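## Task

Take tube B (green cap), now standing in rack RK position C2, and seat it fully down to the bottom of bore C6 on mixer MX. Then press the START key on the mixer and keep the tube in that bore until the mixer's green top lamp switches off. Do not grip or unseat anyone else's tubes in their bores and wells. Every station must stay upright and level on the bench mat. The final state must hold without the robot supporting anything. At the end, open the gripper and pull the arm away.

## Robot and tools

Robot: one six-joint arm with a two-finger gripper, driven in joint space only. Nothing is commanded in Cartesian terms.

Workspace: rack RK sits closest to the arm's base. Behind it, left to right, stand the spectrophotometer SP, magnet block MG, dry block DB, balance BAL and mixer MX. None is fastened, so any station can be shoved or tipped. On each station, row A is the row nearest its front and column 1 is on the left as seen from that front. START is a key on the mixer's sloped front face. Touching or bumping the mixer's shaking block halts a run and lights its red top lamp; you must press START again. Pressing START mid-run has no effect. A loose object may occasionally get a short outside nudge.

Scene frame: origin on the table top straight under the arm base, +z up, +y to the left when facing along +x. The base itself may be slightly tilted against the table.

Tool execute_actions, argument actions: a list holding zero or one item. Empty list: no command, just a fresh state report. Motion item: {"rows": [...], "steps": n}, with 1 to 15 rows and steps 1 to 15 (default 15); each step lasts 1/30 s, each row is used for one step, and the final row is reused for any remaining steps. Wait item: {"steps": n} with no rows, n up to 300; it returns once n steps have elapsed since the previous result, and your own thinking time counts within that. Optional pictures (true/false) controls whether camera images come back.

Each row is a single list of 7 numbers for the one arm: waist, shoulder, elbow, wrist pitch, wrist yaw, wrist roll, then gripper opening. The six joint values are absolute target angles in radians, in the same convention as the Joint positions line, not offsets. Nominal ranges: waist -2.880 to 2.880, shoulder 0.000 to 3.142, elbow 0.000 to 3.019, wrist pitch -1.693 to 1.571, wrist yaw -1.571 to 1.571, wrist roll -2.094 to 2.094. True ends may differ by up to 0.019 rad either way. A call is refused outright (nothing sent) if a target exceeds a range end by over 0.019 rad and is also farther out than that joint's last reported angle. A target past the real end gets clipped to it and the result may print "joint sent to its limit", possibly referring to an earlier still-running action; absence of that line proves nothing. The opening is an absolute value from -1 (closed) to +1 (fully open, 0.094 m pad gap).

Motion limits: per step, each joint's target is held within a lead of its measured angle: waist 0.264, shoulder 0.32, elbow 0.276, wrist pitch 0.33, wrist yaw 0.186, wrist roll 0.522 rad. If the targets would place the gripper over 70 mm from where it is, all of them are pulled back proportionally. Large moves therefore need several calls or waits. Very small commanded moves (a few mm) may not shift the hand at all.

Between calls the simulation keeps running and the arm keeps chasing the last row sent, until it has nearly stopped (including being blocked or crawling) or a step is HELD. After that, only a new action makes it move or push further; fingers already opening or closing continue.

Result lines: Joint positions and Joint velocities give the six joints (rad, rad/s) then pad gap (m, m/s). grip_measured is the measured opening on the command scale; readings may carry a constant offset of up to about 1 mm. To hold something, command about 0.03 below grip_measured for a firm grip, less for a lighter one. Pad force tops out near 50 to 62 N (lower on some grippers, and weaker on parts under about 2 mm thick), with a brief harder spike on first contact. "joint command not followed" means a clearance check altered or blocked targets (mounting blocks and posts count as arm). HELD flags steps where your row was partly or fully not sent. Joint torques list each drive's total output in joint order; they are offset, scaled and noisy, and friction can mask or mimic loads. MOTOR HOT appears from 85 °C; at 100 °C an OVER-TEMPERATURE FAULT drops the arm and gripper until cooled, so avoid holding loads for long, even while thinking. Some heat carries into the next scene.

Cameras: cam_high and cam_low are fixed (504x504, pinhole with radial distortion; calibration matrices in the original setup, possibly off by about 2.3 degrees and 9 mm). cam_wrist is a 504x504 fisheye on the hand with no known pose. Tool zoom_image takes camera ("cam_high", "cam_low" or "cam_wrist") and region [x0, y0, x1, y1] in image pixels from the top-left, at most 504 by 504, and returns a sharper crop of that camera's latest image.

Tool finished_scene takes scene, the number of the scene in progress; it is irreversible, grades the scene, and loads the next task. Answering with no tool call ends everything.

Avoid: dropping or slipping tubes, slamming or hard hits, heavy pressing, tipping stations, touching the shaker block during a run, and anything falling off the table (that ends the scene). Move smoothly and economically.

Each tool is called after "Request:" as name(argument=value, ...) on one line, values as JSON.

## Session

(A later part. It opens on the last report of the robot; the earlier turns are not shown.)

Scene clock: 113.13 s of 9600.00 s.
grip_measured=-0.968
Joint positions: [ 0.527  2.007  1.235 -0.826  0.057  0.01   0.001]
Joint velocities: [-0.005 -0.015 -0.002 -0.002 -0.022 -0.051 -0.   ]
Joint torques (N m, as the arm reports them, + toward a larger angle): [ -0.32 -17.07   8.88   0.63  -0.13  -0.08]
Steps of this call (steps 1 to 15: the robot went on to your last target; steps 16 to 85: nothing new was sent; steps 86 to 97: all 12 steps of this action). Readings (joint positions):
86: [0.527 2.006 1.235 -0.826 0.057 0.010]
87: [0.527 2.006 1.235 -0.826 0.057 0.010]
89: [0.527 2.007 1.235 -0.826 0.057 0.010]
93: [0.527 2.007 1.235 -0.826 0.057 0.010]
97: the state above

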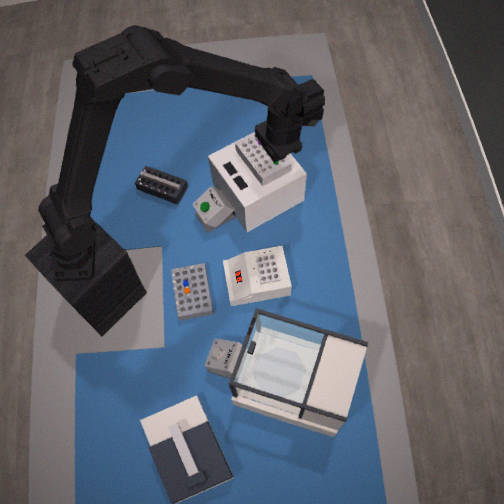

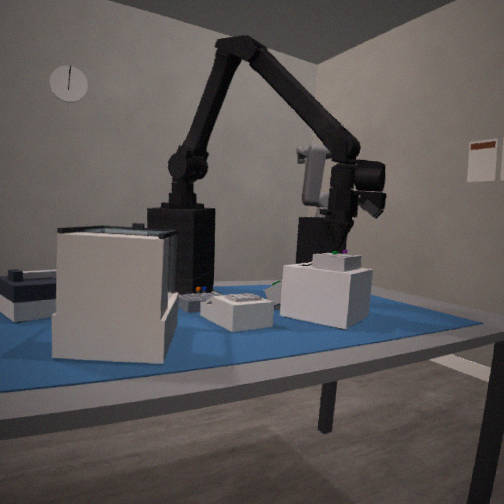

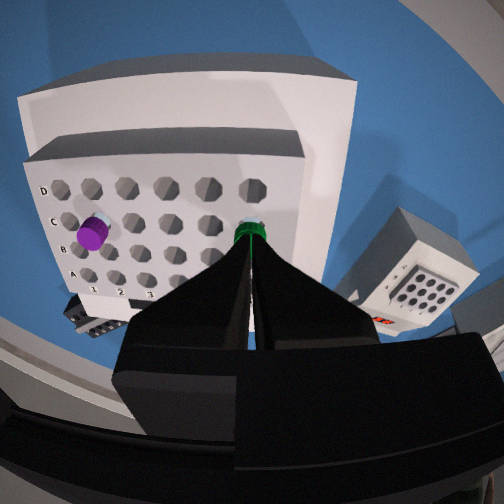

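Request:
execute_actions(actions=[{"rows":[[0.525,2.0,1.262,-0.83,0.055,0,-0.97],[0.525,1.98,1.262,-0.845,0.055,0,-0.97],[0.525,1.96,1.26,-0.86,0.055,0,-0.97],[0.53,1.935,1.255,-0.875,0.055,0,-0.97],[0.535,1.91,1.245,-0.89,0.055,0,-0.97],[0.54,1.88,1.23,-0.9,0.055,0,-0.97],[0.55,1.85,1.21,-0.905,0.055,0,-0.97],[0.56,1.82,1.185,-0.905,0.055,0,-0.97],[0.57,1.785,1.155,-0.905,0.055,0,-0.97],[0.58,1.75,1.125,-0.9,0.055,0,-0.97],[0.59,1.715,1.09,-0.89,0.055,0,-0.97],[0.6,1.68,1.055,-0.88,0.055,0,-0.97],[0.61,1.645,1.02,-0.87,0.055,0,-0.97],[0.62,1.61,0.985,-0.86,0.055,0,-0.97],[0.63,1.575,0.95,-0.85,0.055,0,-0.97]]}], pictures=false)

Request:
execute_actions(actions=[{"rows":[[0.64,1.54,0.915,-0.84,0.055,0,-0.97],[0.65,1.505,0.88,-0.83,0.055,0,-0.97],[0.66,1.47,0.845,-0.82,0.055,0,-0.97],[0.67,1.435,0.81,-0.81,0.055,0,-0.97],[0.68,1.4,0.775,-0.8,0.055,0,-0.97],[0.69,1.365,0.74,-0.785,0.055,0,-0.97],[0.7,1.335,0.705,-0.77,0.052,0,-0.97],[0.7,1.31,0.67,-0.75,0.052,0,-0.97],[0.7,1.29,0.635,-0.725,0.052,0,-0.97],[0.7,1.275,0.6,-0.695,0.052,0,-0.97],[0.7,1.27,0.57,-0.66,0.052,0,-0.97],[0.7,1.275,0.545,-0.62,0.052,0,-0.97],[0.7,1.29,0.52,-0.575,0.052,0,-0.97],[0.7,1.31,0.5,-0.53,0.052,0,-0.97],[0.7,1.335,0.48,-0.48,0.052,0,-0.97]]}], pictures=false)

Request:
execute_actions(actions=[{"rows":[[0.7,1.365,0.465,-0.43,0.052,0,-0.97],[0.7,1.4,0.455,-0.38,0.052,0,-0.97],[0.7,1.435,0.445,-0.33,0.052,0,-0.97],[0.7,1.47,0.437,-0.28,0.052,0,-0.97],[0.7,1.505,0.43,-0.23,0.052,0,-0.97],[0.7,1.54,0.425,-0.18,0.052,0,-0.97],[0.7,1.575,0.42,-0.13,0.052,0,-0.97],[0.7,1.61,0.417,-0.085,0.052,0,-0.97],[0.7,1.64,0.415,-0.045,0.052,0,-0.97],[0.7,1.665,0.415,-0.01,0.052,0,-0.97],[0.7,1.685,0.415,0.015,0.052,0,-0.97],[0.7,1.697,0.415,0.028,0.052,0,-0.97]]}], pictures=false)

Request:
execute_actions(actions=[{"steps":8}])

Request:
zoom_image(camera="cam_low", region=[230,200,340,310])

Scene clock: 124.50 s of 9600.00 s.
grip_measured=-0.968
Joint positions: [ 0.591  1.632  1.016 -0.875  0.057  0.01   0.001]
Joint velocities: [ 0.415 -1.236 -0.969  0.149 -0.051 -0.037  0.   ]
Joint torques (N m, as the arm reports them, + toward a larger angle): [  1.08 -13.25   6.95   0.66  -0.15  -0.09]
Steps of this call (steps 1 to 15: the robot went on to your last target; steps 16 to 326: nothing new was sent; steps 327 to 341: all 15 steps of this action). Readings (joint positions):
327: [0.527 2.007 1.235 -0.826 0.057 0.010]
328: [0.527 2.005 1.235 -0.826 0.057 0.010]
330: [0.527 1.998 1.235 -0.839 0.057 0.010]
334: [0.529 1.928 1.211 -0.877 0.057 0.010]
341: the state above

Scene clock: 125.00 s of 9600.00 s.
grip_measured=-0.968
Joint positions: [ 0.692  1.281  0.509 -0.589  0.053  0.01   0.001]
Joint velocities: [-0.005  0.366 -0.608  1.297  0.037 -0.051 -0.001]
Joint torques (N m, as the arm reports them, + toward a larger angle): [-0.01 -4.95  7.91  0.94 -0.11 -0.08]
Steps of this call (steps 1 to 15: all 15 steps of this action). Readings (joint positions):
1: [0.606 1.591 0.981 -0.868 0.057 0.010]
2: [0.620 1.553 0.946 -0.860 0.057 0.010]
4: [0.646 1.484 0.875 -0.843 0.056 0.010]
8: [0.683 1.363 0.726 -0.799 0.054 0.010]
15: the state above

Scene clock: 125.50 s of 9600.00 s.
grip_measured=-0.968
Joint positions: [ 0.692  1.707  0.416 -0.006  0.053  0.01   0.001]
Joint velocities: [-0.005  0.024 -0.042  0.129  0.022  0.037 -0.   ]
Joint torques (N m, as the arm reports them, + toward a larger angle): [  0.23 -11.43   3.57   1.5   -0.1   -0.08]
Steps of this call (steps 1 to 15: all 15 steps of this action). Readings (joint positions):
1: [0.692 1.299 0.489 -0.543 0.053 0.010]
2: [0.692 1.325 0.473 -0.495 0.053 0.010]
4: [0.692 1.394 0.450 -0.396 0.053 0.010]
8: [0.692 1.551 0.424 -0.197 0.053 0.010]
15: the state above

Scene clock: 125.77 s of 9600.00 s.
grip_measured=-0.968
Joint positions: [0.692 1.707 0.416 0.006 0.053 0.01  0.001]
Joint velocities: [-0.015 -0.005 -0.022  0.002  0.051 -0.037 -0.001]
Joint torques (N m, as the arm reports them, + toward a larger angle): [  0.25 -11.61   3.61   1.35  -0.11  -0.08]
Steps of this call (steps 1 to 8: the robot went on to your last target). Readings (joint positions):
1: [0.692 1.707 0.416 -0.002 0.053 0.010]
2: [0.692 1.707 0.416 0.002 0.053 0.010]
4: [0.692 1.707 0.416 0.006 0.053 0.010]
8: the state above

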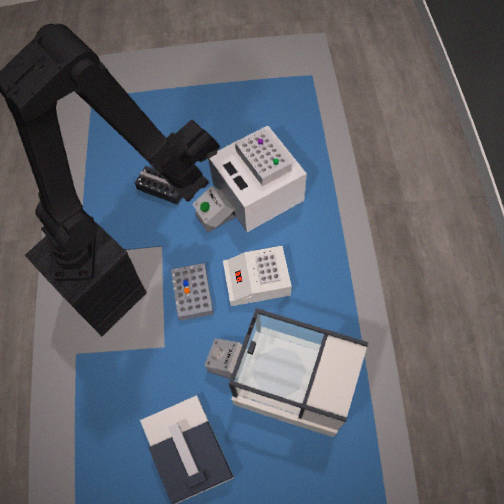

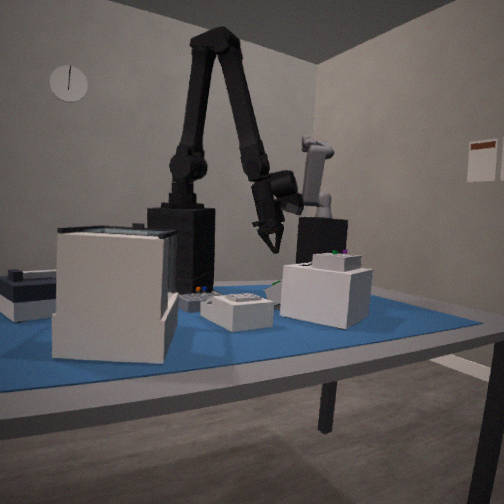

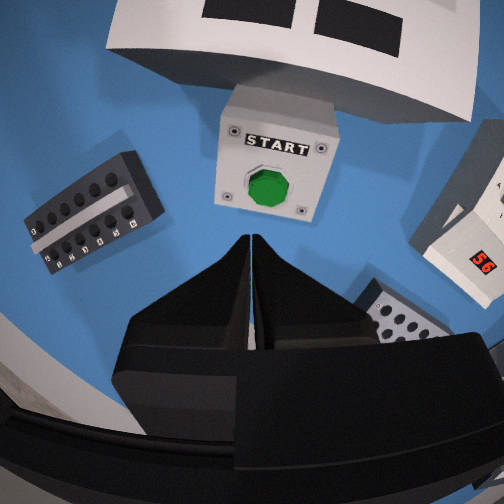

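Region (230, 200, 340, 310) of cam_low's 504x504 image, scaled by 4.582, with more detail than that image has.

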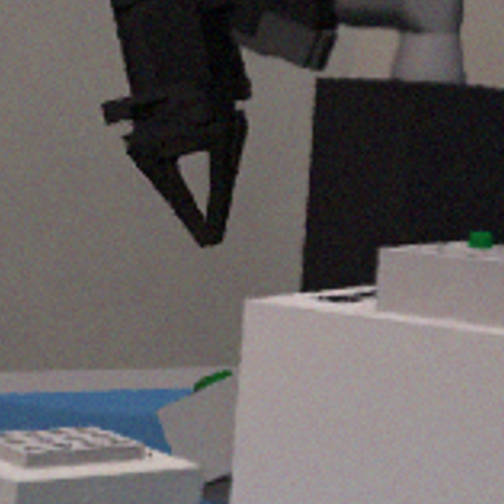

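Request:
execute_actions(actions=[{"rows":[[0.685,1.72,0.42,0.045,0.052,0,-0.97],[0.675,1.745,0.423,0.066,0.052,0,-0.97],[0.665,1.77,0.426,0.087,0.052,0,-0.97],[0.655,1.795,0.429,0.108,0.052,0,-0.97],[0.648,1.82,0.432,0.129,0.052,0,-0.97],[0.642,1.845,0.435,0.15,0.052,0,-0.97],[0.637,1.87,0.439,0.171,0.052,0,-0.97],[0.635,1.895,0.443,0.192,0.052,0,-0.97],[0.635,1.92,0.447,0.213,0.052,0,-0.97],[0.635,1.945,0.451,0.234,0.052,0,-0.97],[0.635,1.97,0.455,0.255,0.052,0,-0.97],[0.635,1.99,0.458,0.272,0.052,0,-0.97],[0.635,2.003,0.46,0.283,0.052,0,-0.97]]}], pictures=false)

Request:
execute_actions(actions=[{"steps":10}])

Request:
zoom_image(camera="cam_low", region=[230,200,340,310])

Scene clock: 131.50 s of 9600.00 s.
grip_measured=-0.968
Joint positions: [0.646 2.005 0.447 0.249 0.053 0.009 0.001]
Joint velocities: [-0.015  0.259  0.061  0.139 -0.007 -0.051  0.001]
Joint torques (N m, as the arm reports them, + toward a larger angle): [ -1.55 -14.36   2.1    1.34  -0.09  -0.07]
Steps of this call (steps 1 to 30: the robot went on to your last target; steps 31 to 157: nothing new was sent; steps 158 to 172: all 15 steps of this action). Readings (joint positions):
158: [0.692 1.707 0.416 0.010 0.053 0.010]
159: [0.692 1.711 0.416 0.019 0.053 0.010]
161: [0.687 1.734 0.416 0.055 0.053 0.009]
165: [0.658 1.838 0.422 0.134 0.053 0.009]
172: the state above

Scene clock: 131.83 s of 9600.00 s.
grip_measured=-0.968
Joint positions: [0.646 2.011 0.451 0.262 0.053 0.009 0.001]
Joint velocities: [ 0.005 -0.024  0.002 -0.007 -0.007 -0.022  0.   ]
Joint torques (N m, as the arm reports them, + toward a larger angle): [ -1.44 -13.5    1.98   1.31  -0.11  -0.07]
Steps of this call (steps 1 to 10: the robot went on to your last target). Readings (joint positions):
1: [0.646 2.010 0.448 0.253 0.053 0.009]
2: [0.646 2.011 0.448 0.255 0.053 0.009]
4: [0.646 2.011 0.449 0.259 0.053 0.009]
8: [0.646 2.011 0.451 0.262 0.053 0.009]
10: the state above

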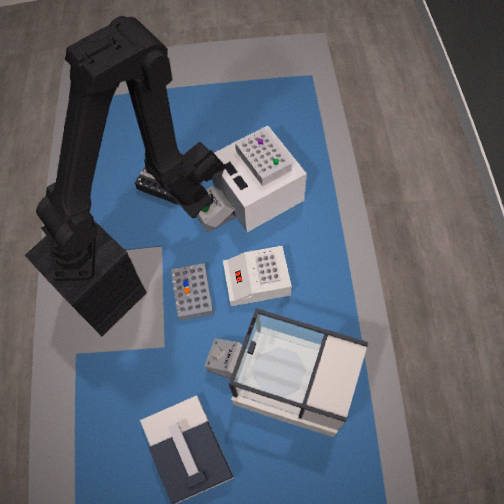

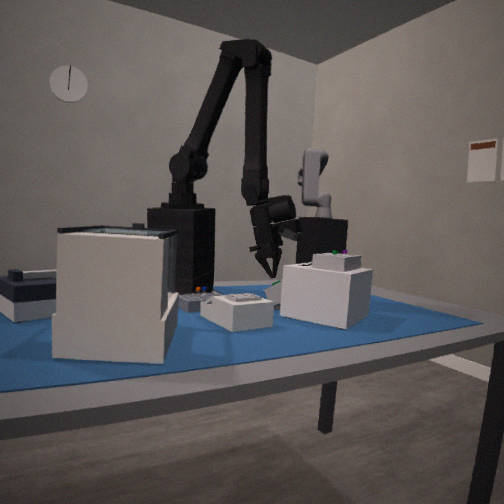

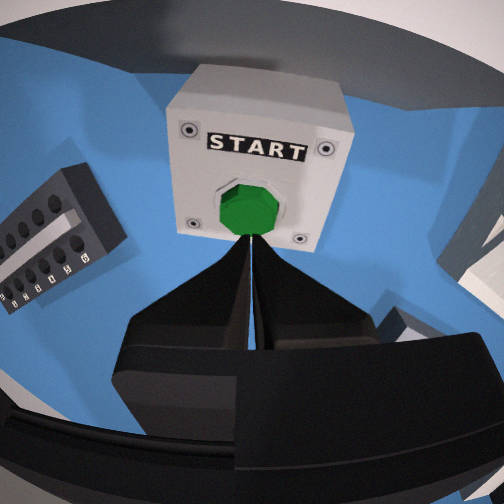

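Region (230, 200, 340, 310) of cam_low's 504x504 image, scaled by 4.582, with more detail than that image has.

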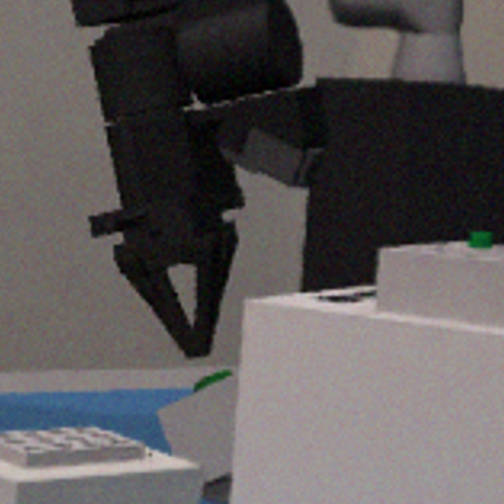

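Request:
execute_actions(actions=[{"rows":[[0.635,2.012,0.465,0.288,0.052,0,-0.97],[0.635,2.02,0.469,0.293,0.052,0,-0.97],[0.635,2.028,0.473,0.298,0.052,0,-0.97],[0.635,2.036,0.477,0.302,0.052,0,-0.97],[0.635,2.044,0.481,0.306,0.052,0,-0.97],[0.635,2.052,0.484,0.31,0.052,0,-0.97],[0.635,2.06,0.487,0.315,0.052,0,-0.97],[0.635,2.068,0.49,0.32,0.052,0,-0.97],[0.635,2.076,0.492,0.324,0.052,0,-0.97],[0.635,2.084,0.494,0.328,0.052,0,-0.97],[0.635,2.092,0.497,0.332,0.052,0,-0.97],[0.635,2.1,0.499,0.336,0.052,0,-0.97]]}], pictures=false)

Request:
execute_actions(actions=[{"steps":6}])

Request:
zoom_image(camera="cam_low", region=[230,200,340,310])

Scene clock: 136.70 s of 9600.00 s.
grip_measured=-0.968
Joint positions: [0.646 2.07  0.485 0.319 0.055 0.009 0.001]
Joint velocities: [-0.015  0.015  0.002 -0.012 -0.066 -0.007  0.001]
Joint torques (N m, as the arm reports them, + toward a larger angle): [ -1.07 -10.05   2.06   1.21  -0.18  -0.07]
Steps of this call (steps 1 to 30: the robot went on to your last target; steps 31 to 131: nothing new was sent; steps 132 to 146: all 15 steps of this action). Readings (joint positions):
132: [0.646 2.011 0.451 0.263 0.053 0.009]
133: [0.646 2.011 0.452 0.265 0.053 0.009]
135: [0.646 2.014 0.456 0.272 0.053 0.009]
139: [0.646 2.041 0.476 0.291 0.053 0.009]
146: the state above

Scene clock: 136.90 s of 9600.00 s.
grip_measured=-0.968
Joint positions: [0.646 2.07  0.485 0.319 0.055 0.009 0.001]
Joint velocities: [-0.005  0.005 -0.017 -0.012  0.022 -0.037 -0.   ]
Joint torques (N m, as the arm reports them, + toward a larger angle): [ -1.32 -10.4    2.26   1.2   -0.19  -0.07]
Steps of this call (steps 1 to 6: the robot went on to your last target). Readings (joint positions):
1: [0.646 2.070 0.485 0.319 0.055 0.009]
2: [0.646 2.070 0.485 0.319 0.055 0.009]
4: [0.646 2.070 0.485 0.319 0.055 0.009]
6: the state above

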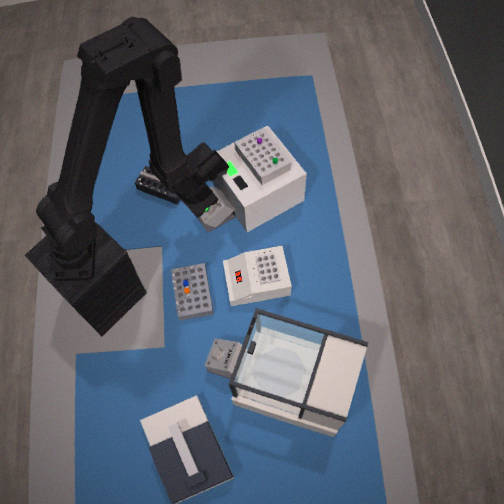

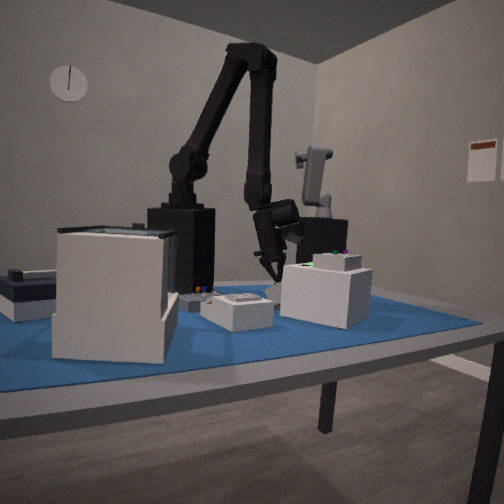

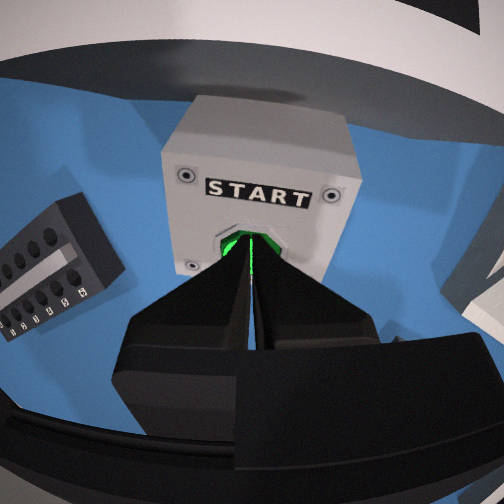

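Region (230, 200, 340, 310) of cam_low's 504x504 image, scaled by 4.582, with more detail than that image has.

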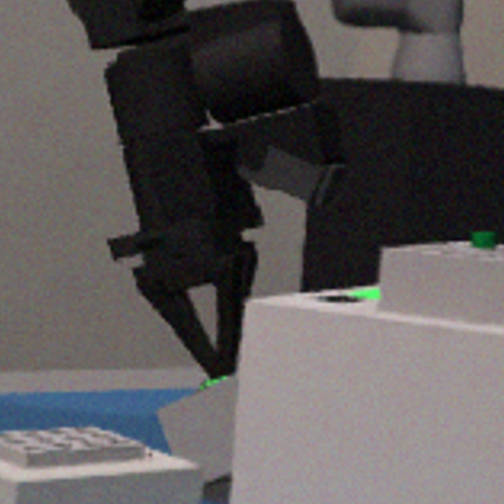

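Running. Retreat.

Request:
execute_actions(actions=[{"rows":[[0.64,2.06,0.475,0.31,0.052,0,-0.97],[0.64,2.04,0.465,0.29,0.052,0,-0.97],[0.64,2.015,0.455,0.265,0.052,0,-0.97],[0.64,1.99,0.445,0.24,0.052,0,-0.97],[0.64,1.96,0.435,0.21,0.052,0,-0.97],[0.64,1.93,0.425,0.18,0.052,0,-0.97],[0.64,1.9,0.415,0.15,0.052,0,-0.97],[0.64,1.865,0.408,0.115,0.052,0,-0.97],[0.64,1.83,0.4,0.08,0.052,0,-0.97],[0.64,1.795,0.395,0.045,0.052,0,-0.97],[0.64,1.76,0.39,0.01,0.052,0,-0.97],[0.64,1.725,0.385,-0.025,0.052,0,-0.97],[0.64,1.69,0.38,-0.06,0.052,0,-0.97],[0.64,1.655,0.38,-0.1,0.052,0,-0.97],[0.64,1.62,0.38,-0.14,0.052,0,-0.97]]}], pictures=false)

Request:
execute_actions(actions=[{"rows":[[0.64,1.585,0.38,-0.18,0.052,0,-0.97],[0.64,1.55,0.38,-0.22,0.052,0,-0.97],[0.64,1.515,0.38,-0.26,0.052,0,-0.97],[0.64,1.48,0.38,-0.3,0.052,0,-0.97],[0.64,1.445,0.38,-0.34,0.052,0,-0.97],[0.64,1.41,0.38,-0.38,0.052,0,-0.97],[0.64,1.375,0.38,-0.42,0.052,0,-0.97],[0.64,1.34,0.38,-0.46,0.052,0,-0.97],[0.64,1.305,0.38,-0.5,0.052,0,-0.97],[0.64,1.27,0.38,-0.54,0.052,0,-0.97],[0.64,1.24,0.38,-0.57,0.052,0,-0.97],[0.64,1.22,0.38,-0.59,0.052,0,-0.97],[0.64,1.2,0.38,-0.6,0.052,0,-0.97]]}], pictures=false)

Request:
execute_actions(actions=[{"steps":240}])

Request:
zoom_image(camera="cam_high", region=[180,110,320,240])

Scene clock: 144.87 s of 9600.00 s.
grip_measured=-0.968
Joint positions: [ 0.646  1.689  0.384 -0.054  0.054  0.009  0.001]
Joint velocities: [-0.005 -1.05  -0.027 -1.082  0.007 -0.022 -0.001]
Joint torques (N m, as the arm reports them, + toward a larger angle): [ -1.01 -10.71   3.16   0.24  -0.11  -0.08]
Steps of this call (steps 1 to 15: the robot went on to your last target; steps 16 to 224: nothing new was sent; steps 225 to 239: all 15 steps of this action). Readings (joint positions):
225: [0.646 2.068 0.483 0.319 0.055 0.009]
226: [0.646 2.063 0.480 0.318 0.055 0.009]
228: [0.646 2.039 0.470 0.294 0.054 0.009]
232: [0.646 1.944 0.428 0.188 0.054 0.009]
239: the state above

Scene clock: 145.37 s of 9600.00 s.
grip_measured=-0.968
Joint positions: [ 0.646  1.2    0.381 -0.572  0.054  0.009  0.001]
Joint velocities: [-0.005 -0.357  0.002 -0.222  0.037 -0.066  0.001]
Joint torques (N m, as the arm reports them, + toward a larger angle): [-1.5  -4.36  6.68 -0.12 -0.13 -0.07]
Steps of this call (steps 1 to 15: all 15 steps of this action). Readings (joint positions):
1: [0.646 1.652 0.383 -0.093 0.054 0.009]
2: [0.646 1.616 0.383 -0.131 0.054 0.009]
4: [0.646 1.546 0.383 -0.209 0.054 0.009]
8: [0.646 1.406 0.383 -0.369 0.054 0.009]
15: the state above

Scene clock: 153.37 s of 9600.00 s.
grip_measured=-0.968
Joint positions: [ 0.646  1.192  0.38  -0.585  0.054  0.009  0.001]
Joint velocities: [-0.015 -0.005 -0.002 -0.027 -0.022 -0.007 -0.   ]
Joint torques (N m, as the arm reports them, + toward a larger angle): [-1.46 -5.65  6.91 -0.07 -0.12 -0.08]
Steps of this call (steps 1 to 30: the robot went on to your last target; steps 31 to 240: nothing new was sent). Readings (joint positions):
1: [0.646 1.192 0.381 -0.577 0.054 0.009]
2: [0.646 1.191 0.381 -0.580 0.054 0.009]
4: [0.646 1.192 0.381 -0.583 0.054 0.009]
8: [0.646 1.192 0.380 -0.585 0.054 0.009]
240: the state above
The arm was judged still, so your last target was given up. Only a new action makes it travel on or press farther. Fingers that are still opening or closing keep moving.

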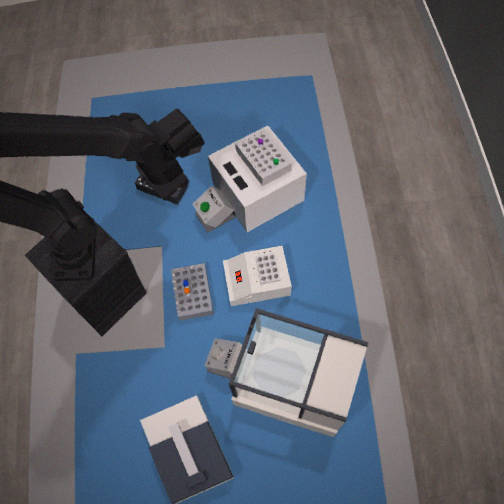

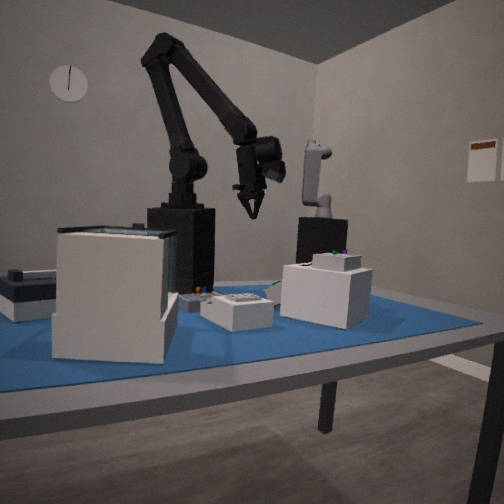

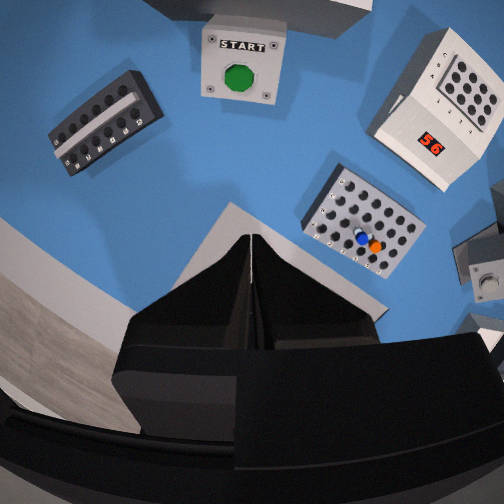

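Region (180, 110, 320, 240) of cam_high's 504x504 image, scaled by 3.600, with more detail than that image has; it fills the top 468 rows of this view, and the rest is white.

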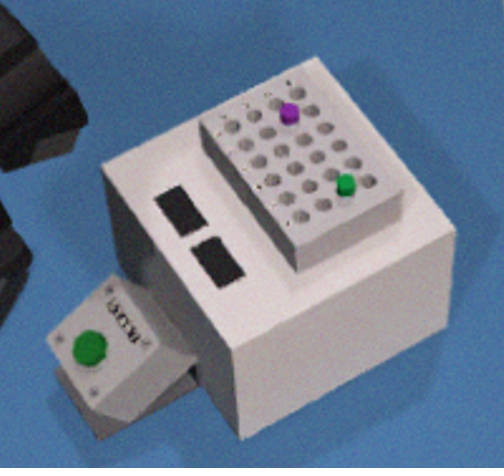

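Request:
finished_scene(scene=2)

The scene is finished: the task was done.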